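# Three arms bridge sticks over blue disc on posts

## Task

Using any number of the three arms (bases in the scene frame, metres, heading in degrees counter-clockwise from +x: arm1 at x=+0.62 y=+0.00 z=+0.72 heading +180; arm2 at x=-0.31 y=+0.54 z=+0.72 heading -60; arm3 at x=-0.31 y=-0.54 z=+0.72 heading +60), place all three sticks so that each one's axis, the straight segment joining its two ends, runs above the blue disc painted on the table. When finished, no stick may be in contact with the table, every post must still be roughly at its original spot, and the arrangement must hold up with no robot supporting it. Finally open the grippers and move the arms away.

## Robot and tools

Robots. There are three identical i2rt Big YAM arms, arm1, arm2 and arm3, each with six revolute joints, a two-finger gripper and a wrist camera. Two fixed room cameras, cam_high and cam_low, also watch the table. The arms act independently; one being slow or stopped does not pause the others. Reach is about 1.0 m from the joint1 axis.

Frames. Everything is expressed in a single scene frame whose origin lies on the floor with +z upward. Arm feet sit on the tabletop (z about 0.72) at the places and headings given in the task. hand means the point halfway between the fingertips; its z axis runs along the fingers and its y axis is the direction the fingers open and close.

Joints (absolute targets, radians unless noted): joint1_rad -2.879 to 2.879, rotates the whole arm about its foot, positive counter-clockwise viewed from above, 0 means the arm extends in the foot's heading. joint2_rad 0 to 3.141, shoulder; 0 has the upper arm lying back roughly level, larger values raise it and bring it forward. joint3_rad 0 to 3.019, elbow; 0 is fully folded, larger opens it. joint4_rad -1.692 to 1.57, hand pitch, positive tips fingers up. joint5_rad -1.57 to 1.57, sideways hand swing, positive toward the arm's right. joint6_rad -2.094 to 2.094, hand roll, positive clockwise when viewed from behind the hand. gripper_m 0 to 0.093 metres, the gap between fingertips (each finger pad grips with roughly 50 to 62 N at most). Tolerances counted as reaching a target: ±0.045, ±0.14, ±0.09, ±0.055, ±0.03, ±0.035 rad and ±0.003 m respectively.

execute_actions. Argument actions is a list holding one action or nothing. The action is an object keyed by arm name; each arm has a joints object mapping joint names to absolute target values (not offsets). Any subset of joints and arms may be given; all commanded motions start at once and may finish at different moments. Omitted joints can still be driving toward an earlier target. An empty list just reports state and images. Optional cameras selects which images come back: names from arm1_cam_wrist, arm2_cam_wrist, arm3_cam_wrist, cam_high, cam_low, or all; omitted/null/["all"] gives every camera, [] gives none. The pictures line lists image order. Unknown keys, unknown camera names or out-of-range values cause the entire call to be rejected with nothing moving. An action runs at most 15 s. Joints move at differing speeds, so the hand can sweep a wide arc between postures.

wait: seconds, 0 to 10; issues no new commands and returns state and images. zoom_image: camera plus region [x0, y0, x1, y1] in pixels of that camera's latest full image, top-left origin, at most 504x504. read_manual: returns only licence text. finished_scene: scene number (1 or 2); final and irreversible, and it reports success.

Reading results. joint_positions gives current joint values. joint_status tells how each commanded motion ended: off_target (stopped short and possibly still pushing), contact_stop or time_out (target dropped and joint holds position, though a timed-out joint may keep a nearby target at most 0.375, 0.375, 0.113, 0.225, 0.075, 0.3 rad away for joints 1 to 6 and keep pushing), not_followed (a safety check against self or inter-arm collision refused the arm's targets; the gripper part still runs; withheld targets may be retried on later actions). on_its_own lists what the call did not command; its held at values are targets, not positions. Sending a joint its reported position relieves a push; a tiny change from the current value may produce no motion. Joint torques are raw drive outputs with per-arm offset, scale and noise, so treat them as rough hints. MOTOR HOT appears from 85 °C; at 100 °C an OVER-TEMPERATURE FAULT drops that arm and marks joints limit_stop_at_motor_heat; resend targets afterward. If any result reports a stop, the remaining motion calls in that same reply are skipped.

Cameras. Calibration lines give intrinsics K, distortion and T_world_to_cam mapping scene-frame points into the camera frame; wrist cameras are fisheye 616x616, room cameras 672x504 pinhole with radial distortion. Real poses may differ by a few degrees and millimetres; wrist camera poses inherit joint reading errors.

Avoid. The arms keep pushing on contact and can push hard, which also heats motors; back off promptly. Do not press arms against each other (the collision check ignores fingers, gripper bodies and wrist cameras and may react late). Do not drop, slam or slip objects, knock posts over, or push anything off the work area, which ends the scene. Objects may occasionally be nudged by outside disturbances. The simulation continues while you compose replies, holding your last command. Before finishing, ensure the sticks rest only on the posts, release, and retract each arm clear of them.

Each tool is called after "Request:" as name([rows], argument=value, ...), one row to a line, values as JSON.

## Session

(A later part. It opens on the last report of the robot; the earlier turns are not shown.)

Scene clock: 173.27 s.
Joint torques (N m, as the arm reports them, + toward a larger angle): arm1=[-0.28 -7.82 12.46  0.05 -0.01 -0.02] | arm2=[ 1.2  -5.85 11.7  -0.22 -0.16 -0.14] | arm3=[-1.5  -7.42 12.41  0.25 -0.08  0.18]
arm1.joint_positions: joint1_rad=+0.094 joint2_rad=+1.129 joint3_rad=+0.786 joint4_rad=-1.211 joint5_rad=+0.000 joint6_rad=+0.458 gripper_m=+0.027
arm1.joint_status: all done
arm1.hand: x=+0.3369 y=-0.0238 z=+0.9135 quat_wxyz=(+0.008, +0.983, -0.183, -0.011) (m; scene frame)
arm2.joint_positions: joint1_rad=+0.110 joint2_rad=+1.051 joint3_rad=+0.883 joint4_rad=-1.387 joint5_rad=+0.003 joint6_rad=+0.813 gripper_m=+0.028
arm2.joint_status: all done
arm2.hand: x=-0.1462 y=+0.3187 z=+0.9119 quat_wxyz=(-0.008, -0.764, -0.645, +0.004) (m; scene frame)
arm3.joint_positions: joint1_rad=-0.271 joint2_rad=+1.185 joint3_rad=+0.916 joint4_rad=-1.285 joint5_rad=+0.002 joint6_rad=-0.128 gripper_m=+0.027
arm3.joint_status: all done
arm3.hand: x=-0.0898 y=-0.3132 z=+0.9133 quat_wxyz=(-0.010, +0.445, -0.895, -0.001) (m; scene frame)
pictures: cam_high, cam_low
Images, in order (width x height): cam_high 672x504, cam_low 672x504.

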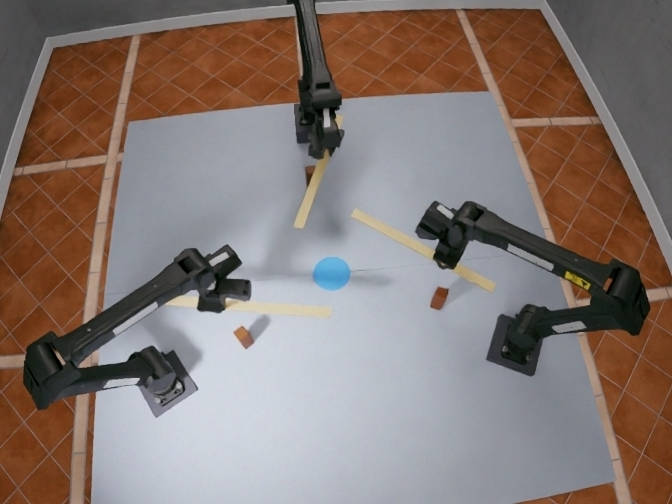

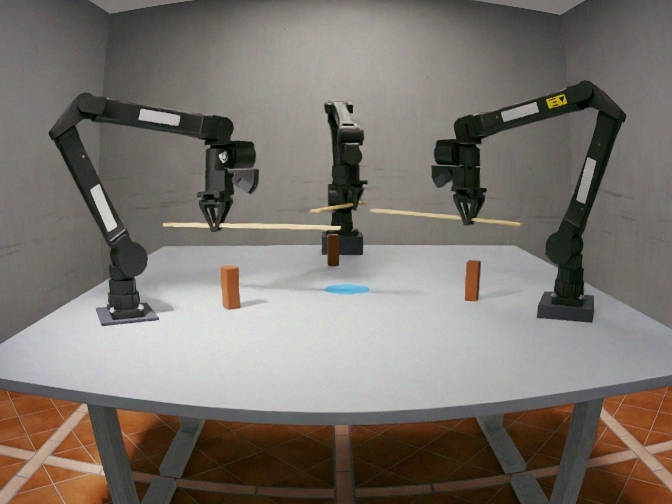

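Request:
execute_actions([
  {"arm1":{"joints":{"joint1_rad":-0.14,"joint2_rad":1.41,"joint3_rad":0.982,"joint4_rad":-0.897,"joint6_rad":-0.086}},"arm2":{"joints":{"joint1_rad":-0.175,"joint2_rad":1.331,"joint3_rad":1.077,"joint4_rad":-1.07,"joint6_rad":-0.079}},"arm3":{"joints":{"joint1_rad":-0.185,"joint2_rad":1.346,"joint3_rad":0.998,"joint4_rad":-0.978}}},
])

Scene clock: 182.43 s.
Joint torques (N m, as the arm reports them, + toward a larger angle): arm1=[ -0.45 -13.86  12.04   1.33  -0.05  -0.01] | arm2=[  0.92 -12.59  11.41   1.06  -0.11  -0.15] | arm3=[ -0.87 -10.52  13.12   1.43   0.01   0.28]
arm1.joint_positions: joint1_rad=-0.147 joint2_rad=+1.417 joint3_rad=+0.950 joint4_rad=-0.911 joint5_rad=+0.000 joint6_rad=-0.078 gripper_m=+0.027
arm1.joint_status: all done
arm1.hand: x=+0.2064 y=+0.0644 z=+0.8876 quat_wxyz=(-0.005, +0.994, -0.037, -0.099) (m; scene frame)
arm2.joint_positions: joint1_rad=-0.180 joint2_rad=+1.345 joint3_rad=+1.043 joint4_rad=-1.086 joint5_rad=+0.000 joint6_rad=-0.065 gripper_m=+0.028
arm2.joint_status: all done
arm2.hand: x=-0.1668 y=+0.1504 z=+0.8887 quat_wxyz=(-0.073, -0.542, -0.835, +0.057) (m; scene frame)
arm3.joint_positions: joint1_rad=-0.186 joint2_rad=+1.352 joint3_rad=+0.956 joint4_rad=-0.990 joint5_rad=+0.002 joint6_rad=-0.127 gripper_m=+0.027
arm3.joint_status: all done
arm3.hand: x=-0.0529 y=-0.2267 z=+0.8795 quat_wxyz=(-0.088, +0.480, -0.872, -0.032) (m; scene frame)
pictures: arm1_cam_wrist, arm2_cam_wrist, arm3_cam_wrist, cam_high, cam_low
camera_calibration (this result's frames):
arm1_cam_wrist: T_world_to_cam=[[0.0718647, 0.997414, -0.0000358377, -0.0785811], [0.910743, -0.0656053, 0.407729, -0.539464], [0.406672, -0.029334, -0.913103, 0.850352], [0, 0, 0, 1]] pos_world=[0.151146, 0.0679304, 0.996411]
arm2_cam_wrist: T_world_to_cam=[[-0.90677, -0.420245, 0.0340989, -0.118868], [-0.367741, 0.827851, 0.423591, -0.559074], [-0.206241, 0.37156, -0.905212, 0.836718], [0, 0, 0, 1]] pos_world=[-0.140815, 0.101985, 0.998278]
arm3_cam_wrist: T_world_to_cam=[[0.847693, -0.529356, 0.0346304, -0.10425], [-0.489374, -0.755129, 0.436226, -0.579273], [-0.204769, -0.386733, -0.899171, 0.815578], [0, 0, 0, 1]] pos_world=[-0.0281047, -0.1772, 0.989648]
Images, in order (width x height): arm1_cam_wrist 616x616, arm2_cam_wrist 616x616, arm3_cam_wrist 616x616, cam_high 672x504, cam_low 672x504.

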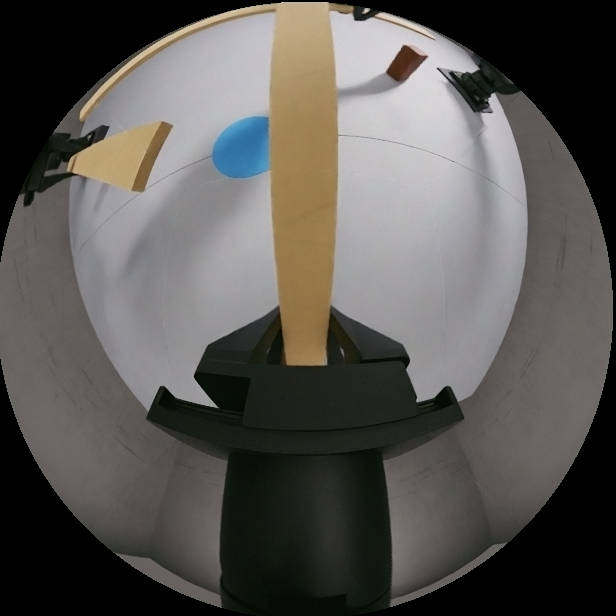

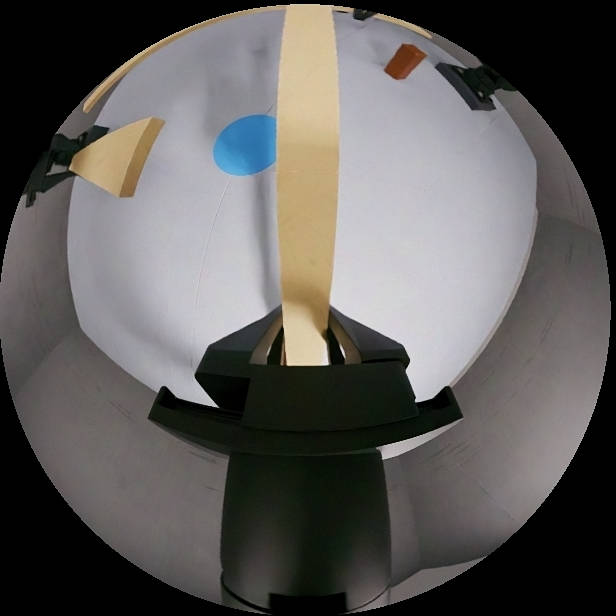

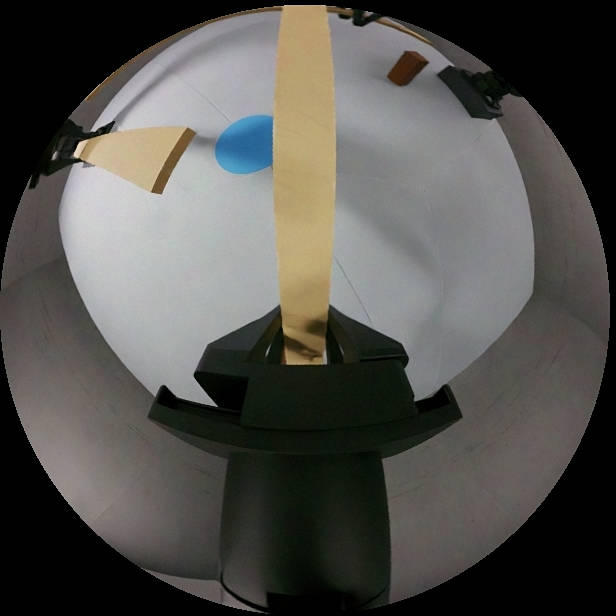

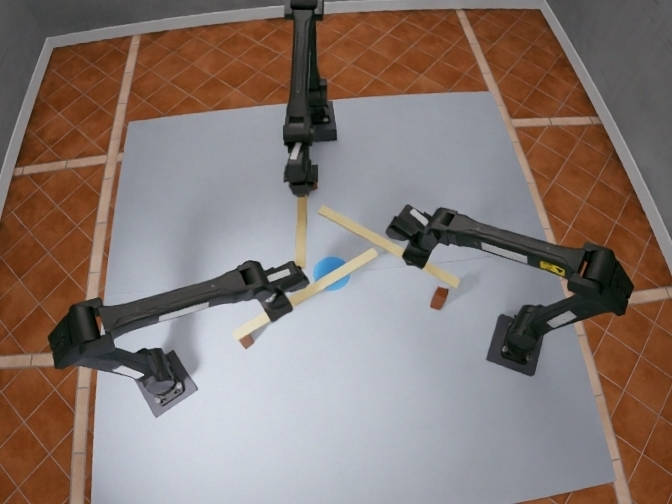

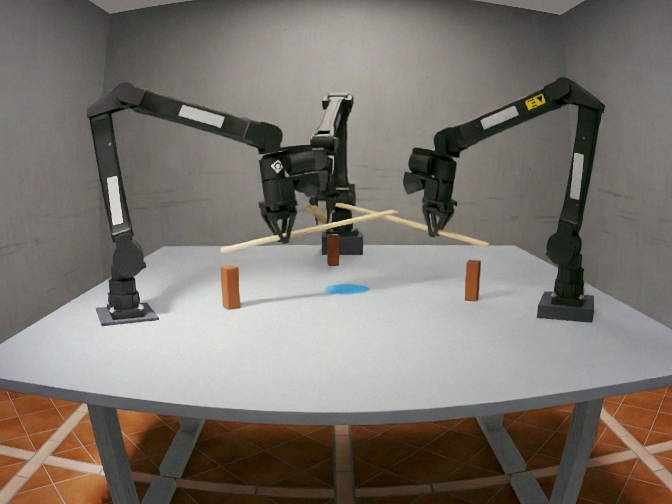

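Request:
execute_actions([
  {"arm1":{"joints":{"joint1_rad":-0.058}},"arm2":{"joints":{"joint1_rad":-0.092}},"arm3":{"joints":{"joint1_rad":-0.103}}},
])

Scene clock: 185.27 s.
Joint torques (N m, as the arm reports them, + toward a larger angle): arm1=[ -1.52 -13.68  12.02   1.34  -0.05  -0.01] | arm2=[  0.22 -12.62  11.41   0.93  -0.1   -0.14] | arm3=[ -0.8  -11.42  13.01   1.36  -0.04   0.1 ]
arm1.joint_positions: joint1_rad=-0.054 joint2_rad=+1.417 joint3_rad=+0.950 joint4_rad=-0.911 joint5_rad=+0.000 joint6_rad=-0.079 gripper_m=+0.027
arm1.joint_status: all done
arm1.hand: x=+0.2024 y=+0.0258 z=+0.8881 quat_wxyz=(-0.001, +0.995, +0.010, -0.099) (m; scene frame)
arm2.joint_positions: joint1_rad=-0.090 joint2_rad=+1.345 joint3_rad=+1.043 joint4_rad=-1.083 joint5_rad=+0.000 joint6_rad=-0.067 gripper_m=+0.028
arm2.joint_status: all done
arm2.hand: x=-0.1321 y=+0.1642 z=+0.8888 quat_wxyz=(-0.076, -0.503, -0.859, +0.054) (m; scene frame)
arm3.joint_positions: joint1_rad=-0.104 joint2_rad=+1.352 joint3_rad=+0.956 joint4_rad=-0.988 joint5_rad=+0.002 joint6_rad=-0.118 gripper_m=+0.027
arm3.joint_status: all done
arm3.hand: x=-0.0790 y=-0.2063 z=+0.8795 quat_wxyz=(-0.087, +0.512, -0.854, -0.037) (m; scene frame)
pictures: arm1_cam_wrist, arm2_cam_wrist, arm3_cam_wrist, cam_high, cam_low
camera_calibration (this result's frames):
arm1_cam_wrist: T_world_to_cam=[[-0.0215098, 0.999768, 0.000719612, -0.0216086], [0.913327, 0.0193572, 0.406768, -0.540335], [0.40666, 0.00940674, -0.913531, 0.850681], [0, 0, 0, 1]] pos_world=[0.1471, 0.0240608, 0.99693]
arm2_cam_wrist: T_world_to_cam=[[-0.864586, -0.501282, 0.0347518, -0.0633195], [-0.442279, 0.791997, 0.420868, -0.559345], [-0.238497, 0.348507, -0.906456, 0.839483], [0, 0, 0, 1]] pos_world=[-0.101917, 0.118693, 0.998565]
arm3_cam_wrist: T_world_to_cam=[[0.884408, -0.465507, 0.0335634, -0.0543596], [-0.432355, -0.790093, 0.434537, -0.577806], [-0.175762, -0.39882, -0.900028, 0.818708], [0, 0, 0, 1]] pos_world=[-0.0578435, -0.155308, 0.989763]
Images, in order (width x height): arm1_cam_wrist 616x616, arm2_cam_wrist 616x616, arm3_cam_wrist 616x616, cam_high 672x504, cam_low 672x504.

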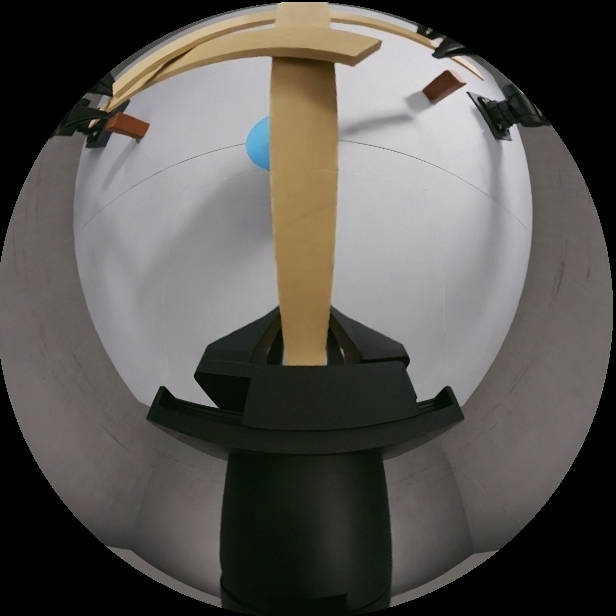

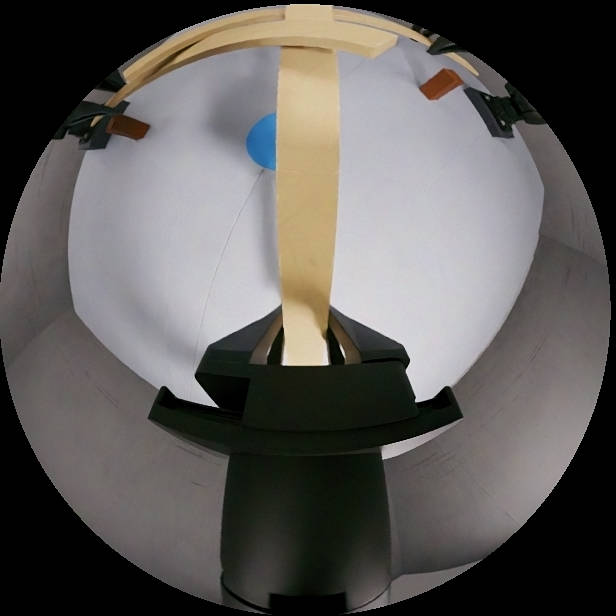

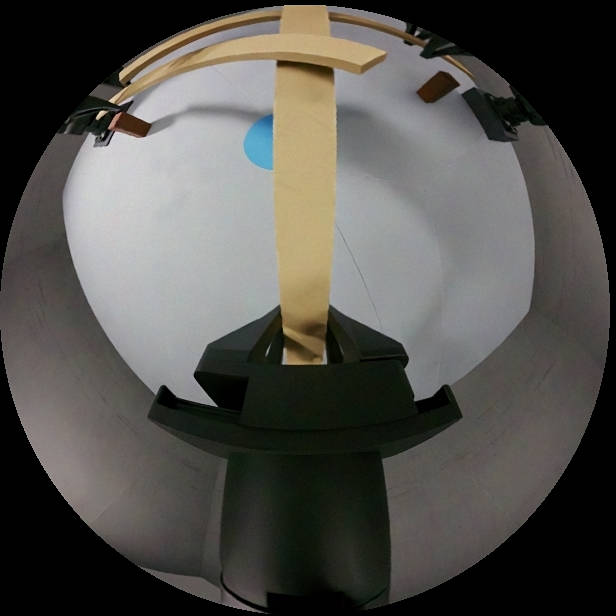

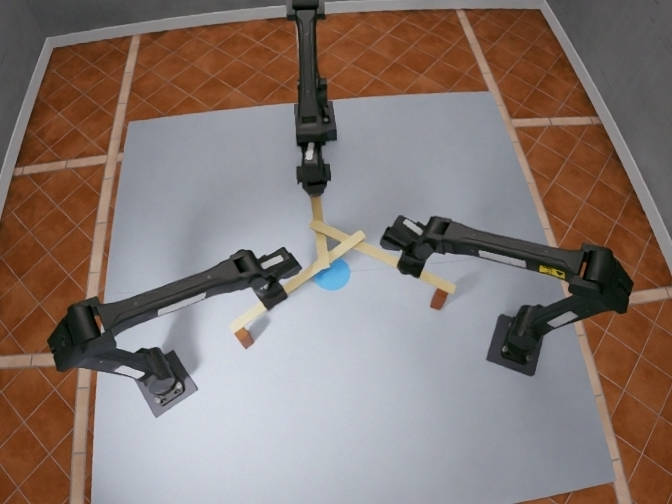

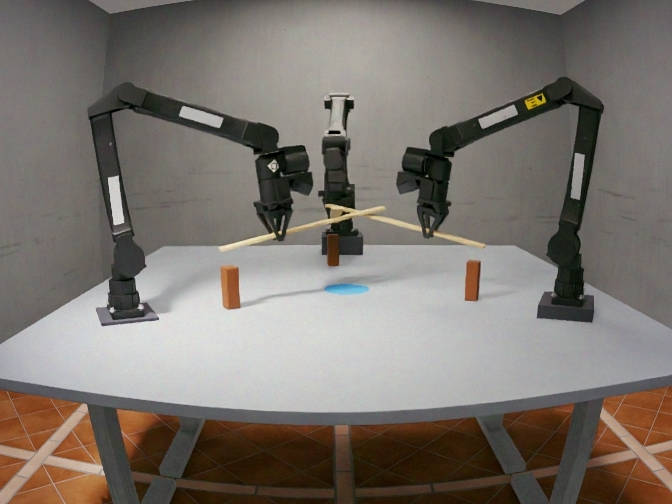

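Request:
zoom_image(camera="cam_high", region=[280, 190, 392, 302])

Request:
zoom_image(camera="cam_low", region=[210, 180, 500, 310])

Region (280, 190, 392, 302) of cam_high's 672x504 image, scaled by 4.500, with more detail than that image has.

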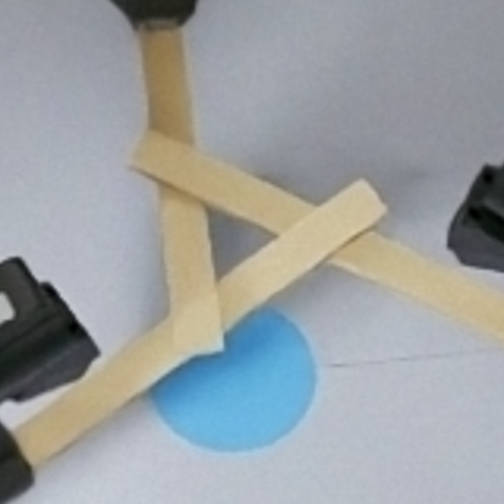

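Region (210, 180, 500, 310) of cam_low's 672x504 image, scaled by 1.738, with more detail than that image has; it fills the top 226 rows of this view, and the rest is white.

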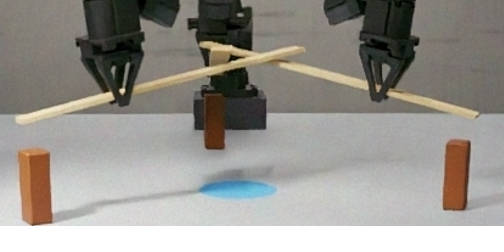

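Request:
execute_actions([
  {"arm1":{"joints":{"joint2_rad":1.469,"joint3_rad":0.912,"joint4_rad":-0.835}},"arm2":{"joints":{"joint2_rad":1.374,"joint3_rad":1.005,"joint4_rad":-1.009}},"arm3":{"joints":{"joint2_rad":1.40,"joint3_rad":0.922,"joint4_rad":-0.916}}},
])

Scene clock: 194.80 s.
Joint torques (N m, as the arm reports them, + toward a larger angle): arm1=[ -1.46 -13.81   8.32   1.24  -0.05  -0.01] | arm2=[  0.38 -11.16   9.2    0.99  -0.11  -0.13] | arm3=[-0.79 -9.7   8.79  1.26 -0.06  0.14]
arm1.joint_positions: joint1_rad=-0.054 joint2_rad=+1.467 joint3_rad=+0.918 joint4_rad=-0.848 joint5_rad=+0.000 joint6_rad=-0.079 gripper_m=+0.027
arm1.joint_status: all done
arm1.hand: x=+0.2026 y=+0.0255 z=+0.8591 quat_wxyz=(-0.001, +0.996, +0.010, -0.090) (m; scene frame)
arm2.joint_positions: joint1_rad=-0.090 joint2_rad=+1.369 joint3_rad=+0.997 joint4_rad=-1.024 joint5_rad=+0.000 joint6_rad=-0.067 gripper_m=+0.028
arm2.joint_status: all done
arm2.hand: x=-0.1332 y=+0.1661 z=+0.8633 quat_wxyz=(-0.072, -0.503, -0.860, +0.051) (m; scene frame)
arm3.joint_positions: joint1_rad=-0.104 joint2_rad=+1.393 joint3_rad=+0.924 joint4_rad=-0.929 joint5_rad=+0.002 joint6_rad=-0.118 gripper_m=+0.027
arm3.joint_status: all done
arm3.hand: x=-0.0782 y=-0.2054 z=+0.8543 quat_wxyz=(-0.081, +0.512, -0.854, -0.034) (m; scene frame)
pictures: arm1_cam_wrist, arm2_cam_wrist, arm3_cam_wrist, cam_high, cam_low
camera_calibration (this result's frames):
arm1_cam_wrist: T_world_to_cam=[[-0.0217262, 0.999764, -0.000760387, -0.0199135], [0.905574, 0.0200016, 0.423717, -0.541783], [0.423632, 0.00851717, -0.905794, 0.814003], [0, 0, 0, 1]] pos_world=[0.145354, 0.0238123, 0.966867]
arm2_cam_wrist: T_world_to_cam=[[-0.864447, -0.501582, 0.0338563, -0.0615242], [-0.440214, 0.787765, 0.430856, -0.558319], [-0.242781, 0.357549, -0.901785, 0.809358], [0, 0, 0, 1]] pos_world=[-0.102468, 0.11958, 0.972506]
arm3_cam_wrist: T_world_to_cam=[[0.884628, -0.465197, 0.0320019, -0.0523103], [-0.429212, -0.785533, 0.445775, -0.574209], [-0.182235, -0.40808, -0.894573, 0.789441], [0, 0, 0, 1]] pos_world=[-0.0563189, -0.153239, 0.963854]
Images, in order (width x height): arm1_cam_wrist 616x616, arm2_cam_wrist 616x616, arm3_cam_wrist 616x616, cam_high 672x504, cam_low 672x504.

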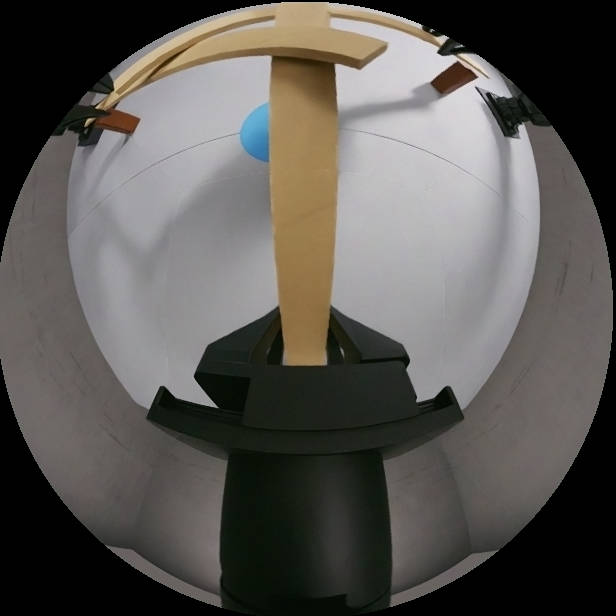

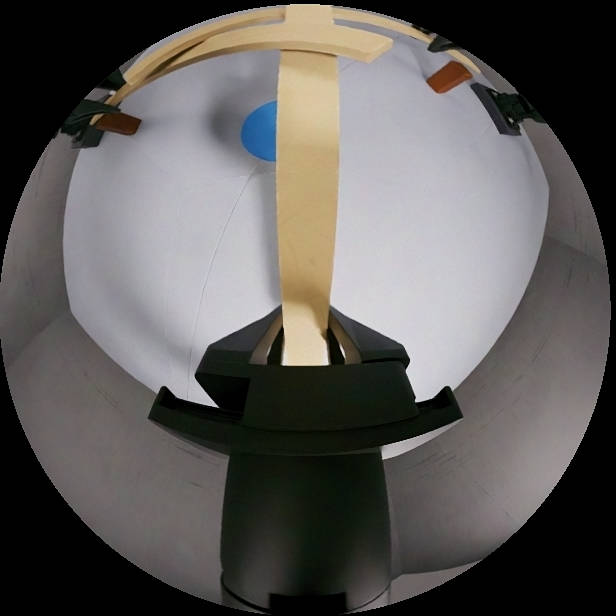

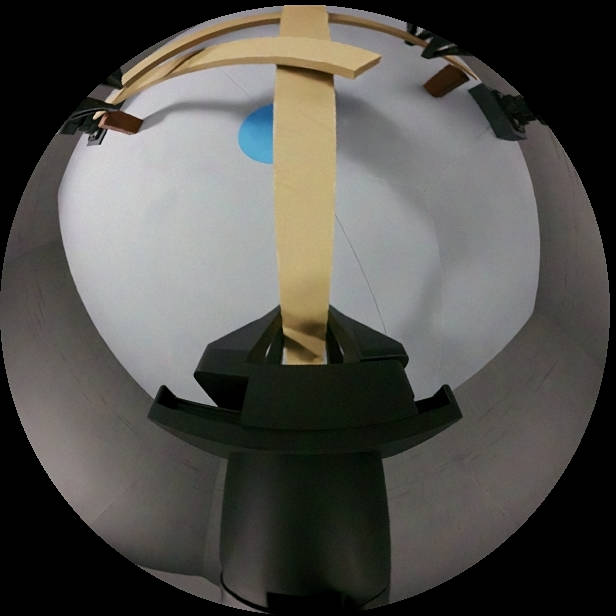

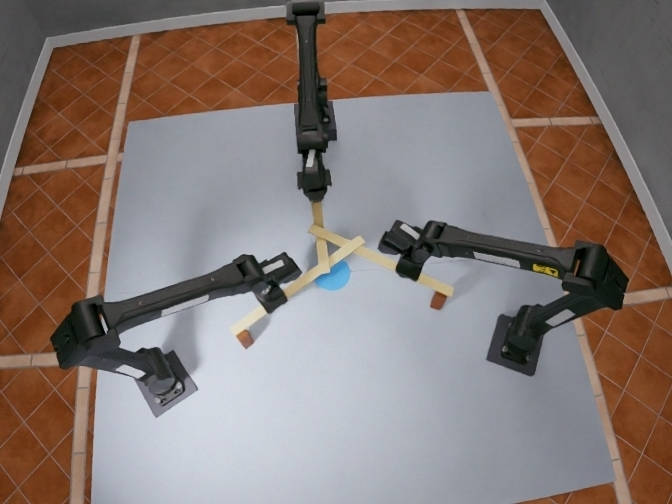

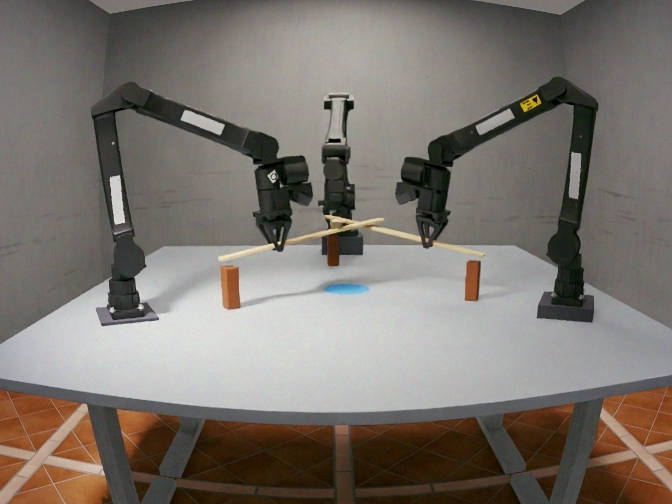

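Request:
zoom_image(camera="cam_high", region=[215, 300, 278, 363])

Request:
zoom_image(camera="cam_high", region=[408, 260, 471, 323])

Request:
zoom_image(camera="arm3_cam_wrist", region=[400, 20, 500, 120])

Request:
zoom_image(camera="arm2_cam_wrist", region=[60, 60, 160, 160])

Request:
zoom_image(camera="cam_low", region=[300, 190, 400, 290])

Region (215, 300, 278, 363) of cam_high's 672x504 image, scaled by 8.000, with more detail than that image has.

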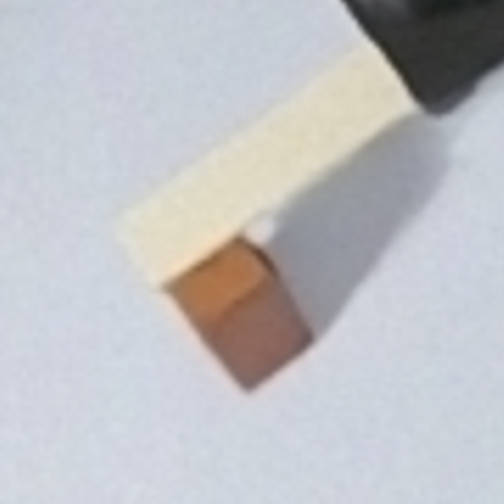

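Region (408, 260, 471, 323) of cam_high's 672x504 image, scaled by 8.000, with more detail than that image has.

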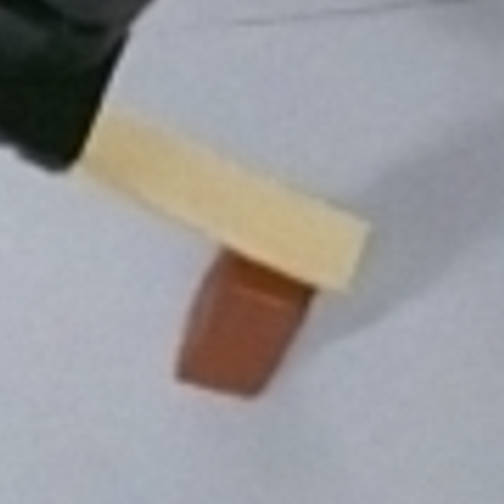

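Region (400, 20, 500, 120) of arm3_cam_wrist's 616x616 image, scaled by 5.040, with more detail than that image has.

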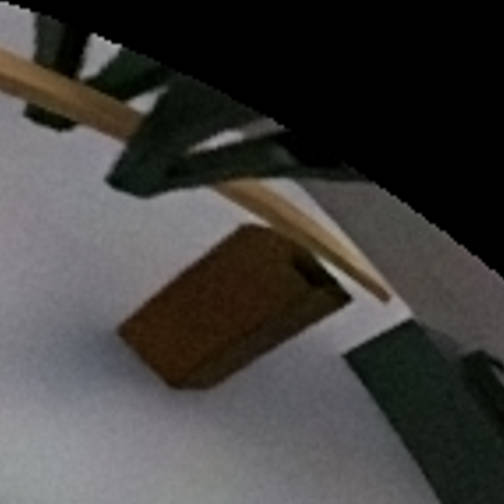

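Region (60, 60, 160, 160) of arm2_cam_wrist's 616x616 image, scaled by 5.040, with more detail than that image has.

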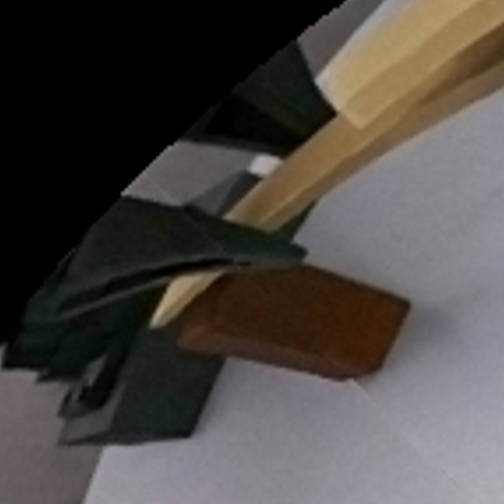

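Region (300, 190, 400, 290) of cam_low's 672x504 image, scaled by 5.040, with more detail than that image has.

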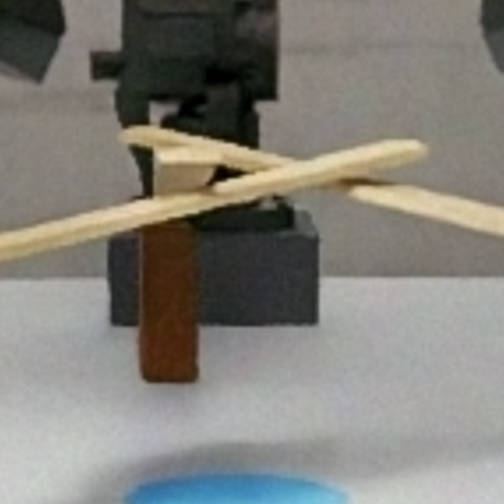

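Request:
zoom_image(camera="cam_high", region=[270, 160, 396, 286])

Request:
zoom_image(camera="arm1_cam_wrist", region=[400, 20, 500, 120])

Request:
zoom_image(camera="arm2_cam_wrist", region=[400, 20, 500, 120])

Request:
zoom_image(camera="arm1_cam_wrist", region=[60, 60, 160, 160])

Region (270, 160, 396, 286) of cam_high's 672x504 image, scaled by 4.000, with more detail than that image has.

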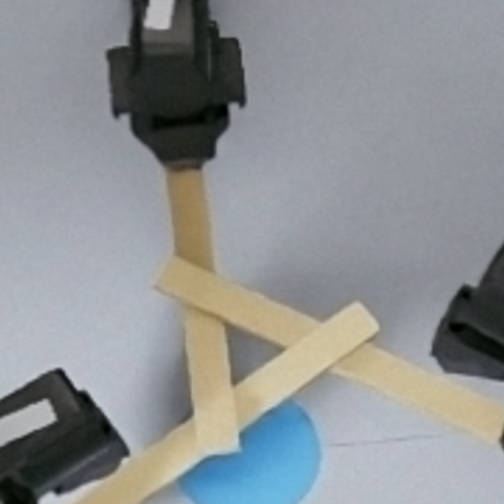

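Region (400, 20, 500, 120) of arm1_cam_wrist's 616x616 image, scaled by 5.040, with more detail than that image has.

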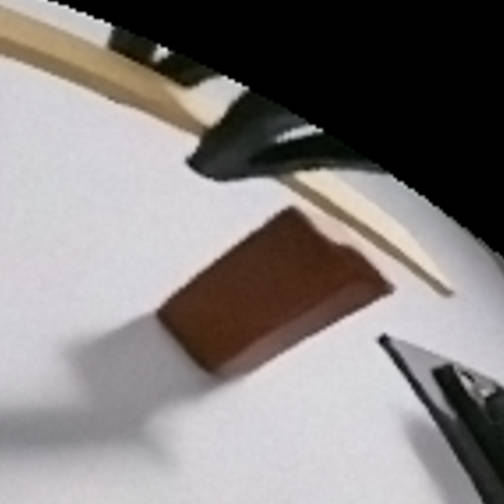

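Region (400, 20, 500, 120) of arm2_cam_wrist's 616x616 image, scaled by 5.040, with more detail than that image has.

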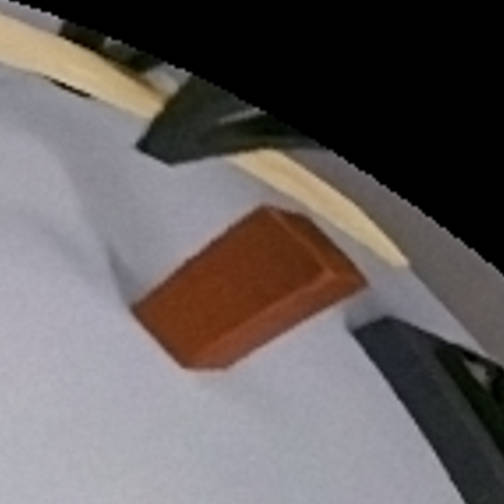

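Region (60, 60, 160, 160) of arm1_cam_wrist's 616x616 image, scaled by 5.040, with more detail than that image has.

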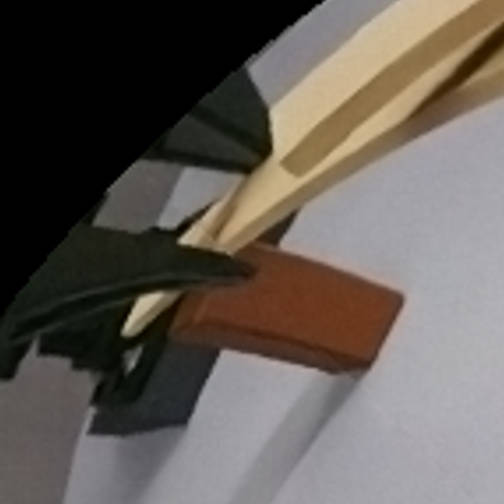

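Request:
execute_actions([
  {"arm2":{"joints":{"joint1_rad":-0.117,"joint3_rad":0.985,"joint6_rad":-0.122}},"arm3":{"joints":{"joint2_rad":1.415}}},
])

Scene clock: 214.13 s.
Joint torques (N m, as the arm reports them, + toward a larger angle): arm1=[ -1.46 -13.4    8.29   1.26  -0.05  -0.02] | arm2=[  0.   -10.8    8.52   0.81  -0.11  -0.2 ] | arm3=[-1.47 -8.83  8.85  1.19 -0.04  0.15]
arm1.joint_positions: joint1_rad=-0.054 joint2_rad=+1.467 joint3_rad=+0.918 joint4_rad=-0.848 joint5_rad=+0.000 joint6_rad=-0.079 gripper_m=+0.027
arm1.joint_status: not commanded
arm1.hand: x=+0.2026 y=+0.0255 z=+0.8591 quat_wxyz=(-0.001, +0.996, +0.010, -0.090) (m; scene frame)
arm2.joint_positions: joint1_rad=-0.110 joint2_rad=+1.369 joint3_rad=+0.985 joint4_rad=-1.019 joint5_rad=+0.000 joint6_rad=-0.101 gripper_m=+0.028
arm2.joint_status: all done
arm2.hand: x=-0.1423 y=+0.1656 z=+0.8589 quat_wxyz=(-0.068, -0.498, -0.863, +0.051) (m; scene frame)
arm3.joint_positions: joint1_rad=-0.104 joint2_rad=+1.398 joint3_rad=+0.924 joint4_rad=-0.927 joint5_rad=+0.002 joint6_rad=-0.118 gripper_m=+0.027
arm3.joint_status: all done
arm3.hand: x=-0.0781 y=-0.2052 z=+0.8524 quat_wxyz=(-0.080, +0.512, -0.854, -0.033) (m; scene frame)
pictures: arm1_cam_wrist, arm2_cam_wrist, arm3_cam_wrist, cam_high, cam_low
camera_calibration (this result's frames):
arm1_cam_wrist: T_world_to_cam=[[-0.0217262, 0.999764, -0.000760387, -0.0199135], [0.905574, 0.0200016, 0.423717, -0.541783], [0.423632, 0.00851717, -0.905794, 0.814003], [0, 0, 0, 1]] pos_world=[0.145354, 0.0238123, 0.966867]
arm2_cam_wrist: T_world_to_cam=[[-0.857651, -0.512754, 0.0389601, -0.0710484], [-0.446709, 0.780421, 0.437486, -0.565373], [-0.254728, 0.357806, -0.898381, 0.798665], [0, 0, 0, 1]] pos_world=[-0.110049, 0.119032, 0.967616]
arm3_cam_wrist: T_world_to_cam=[[0.884687, -0.465116, 0.0315752, -0.0518988], [-0.428341, -0.784269, 0.448827, -0.575469], [-0.183993, -0.410596, -0.893061, 0.785953], [0, 0, 0, 1]] pos_world=[-0.0559727, -0.152752, 0.961829]
Images, in order (width x height): arm1_cam_wrist 616x616, arm2_cam_wrist 616x616, arm3_cam_wrist 616x616, cam_high 672x504, cam_low 672x504.

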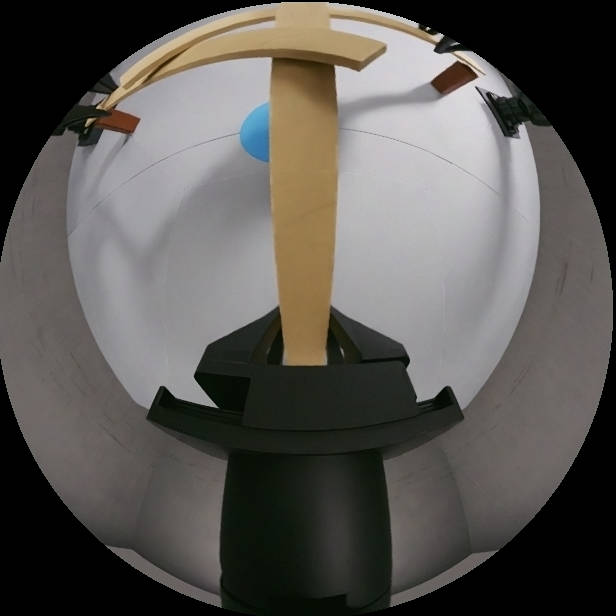

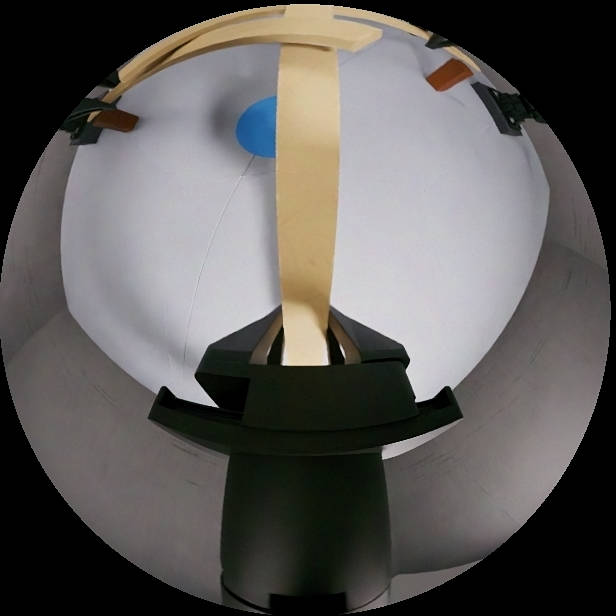

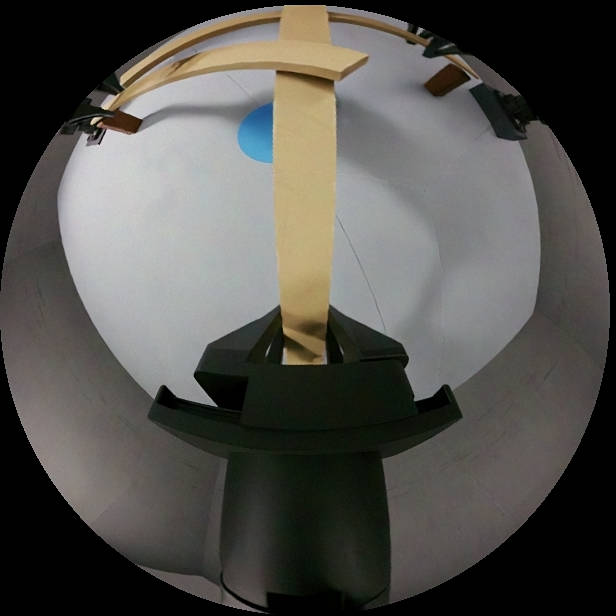

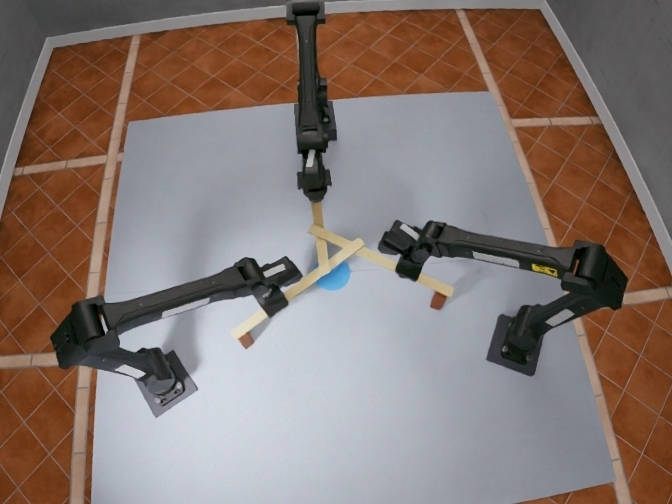

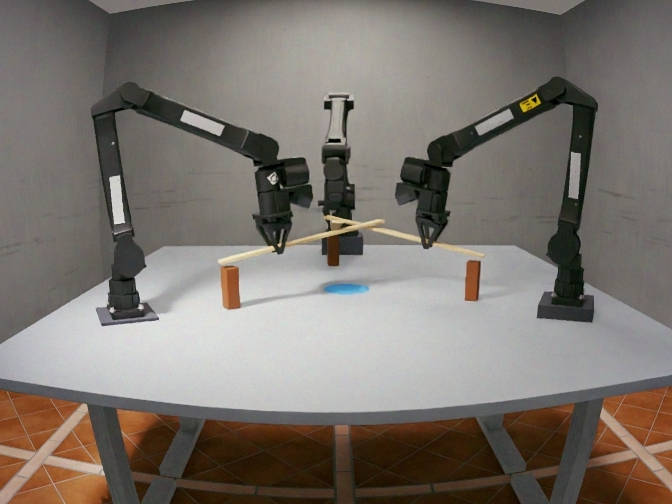

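Request:
zoom_image(camera="cam_low", region=[205, 235, 275, 285])

Request:
zoom_image(camera="cam_low", region=[430, 230, 500, 280])

Request:
zoom_image(camera="cam_high", region=[215, 300, 278, 363])

Request:
zoom_image(camera="cam_low", region=[310, 200, 394, 260])

Region (205, 235, 275, 285) of cam_low's 672x504 image, scaled by 7.200, with more detail than that image has; it fills the top 360 rows of this view, and the rest is white.

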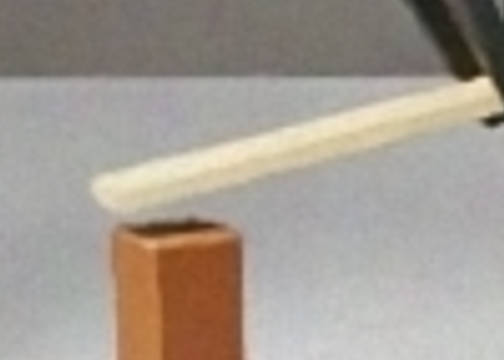

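Region (430, 230, 500, 280) of cam_low's 672x504 image, scaled by 7.200, with more detail than that image has; it fills the top 360 rows of this view, and the rest is white.

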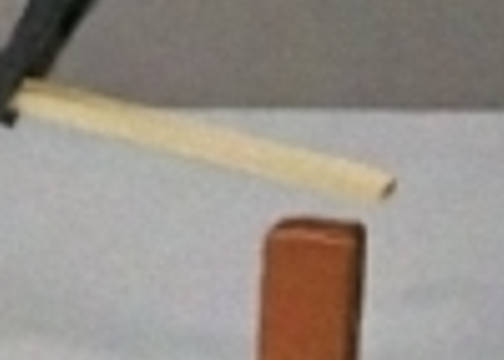

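Region (215, 300, 278, 363) of cam_high's 672x504 image, scaled by 8.000, with more detail than that image has.

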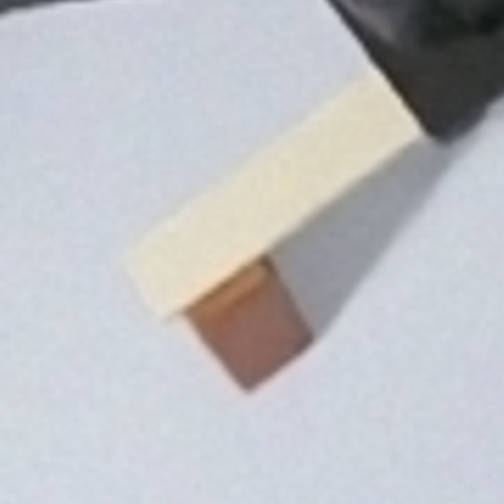

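Region (310, 200, 394, 260) of cam_low's 672x504 image, scaled by 6.000, with more detail than that image has; it fills the top 360 rows of this view, and the rest is white.

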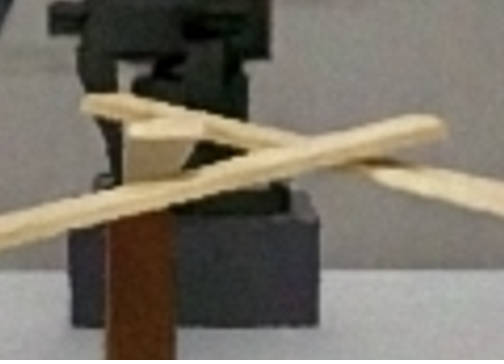

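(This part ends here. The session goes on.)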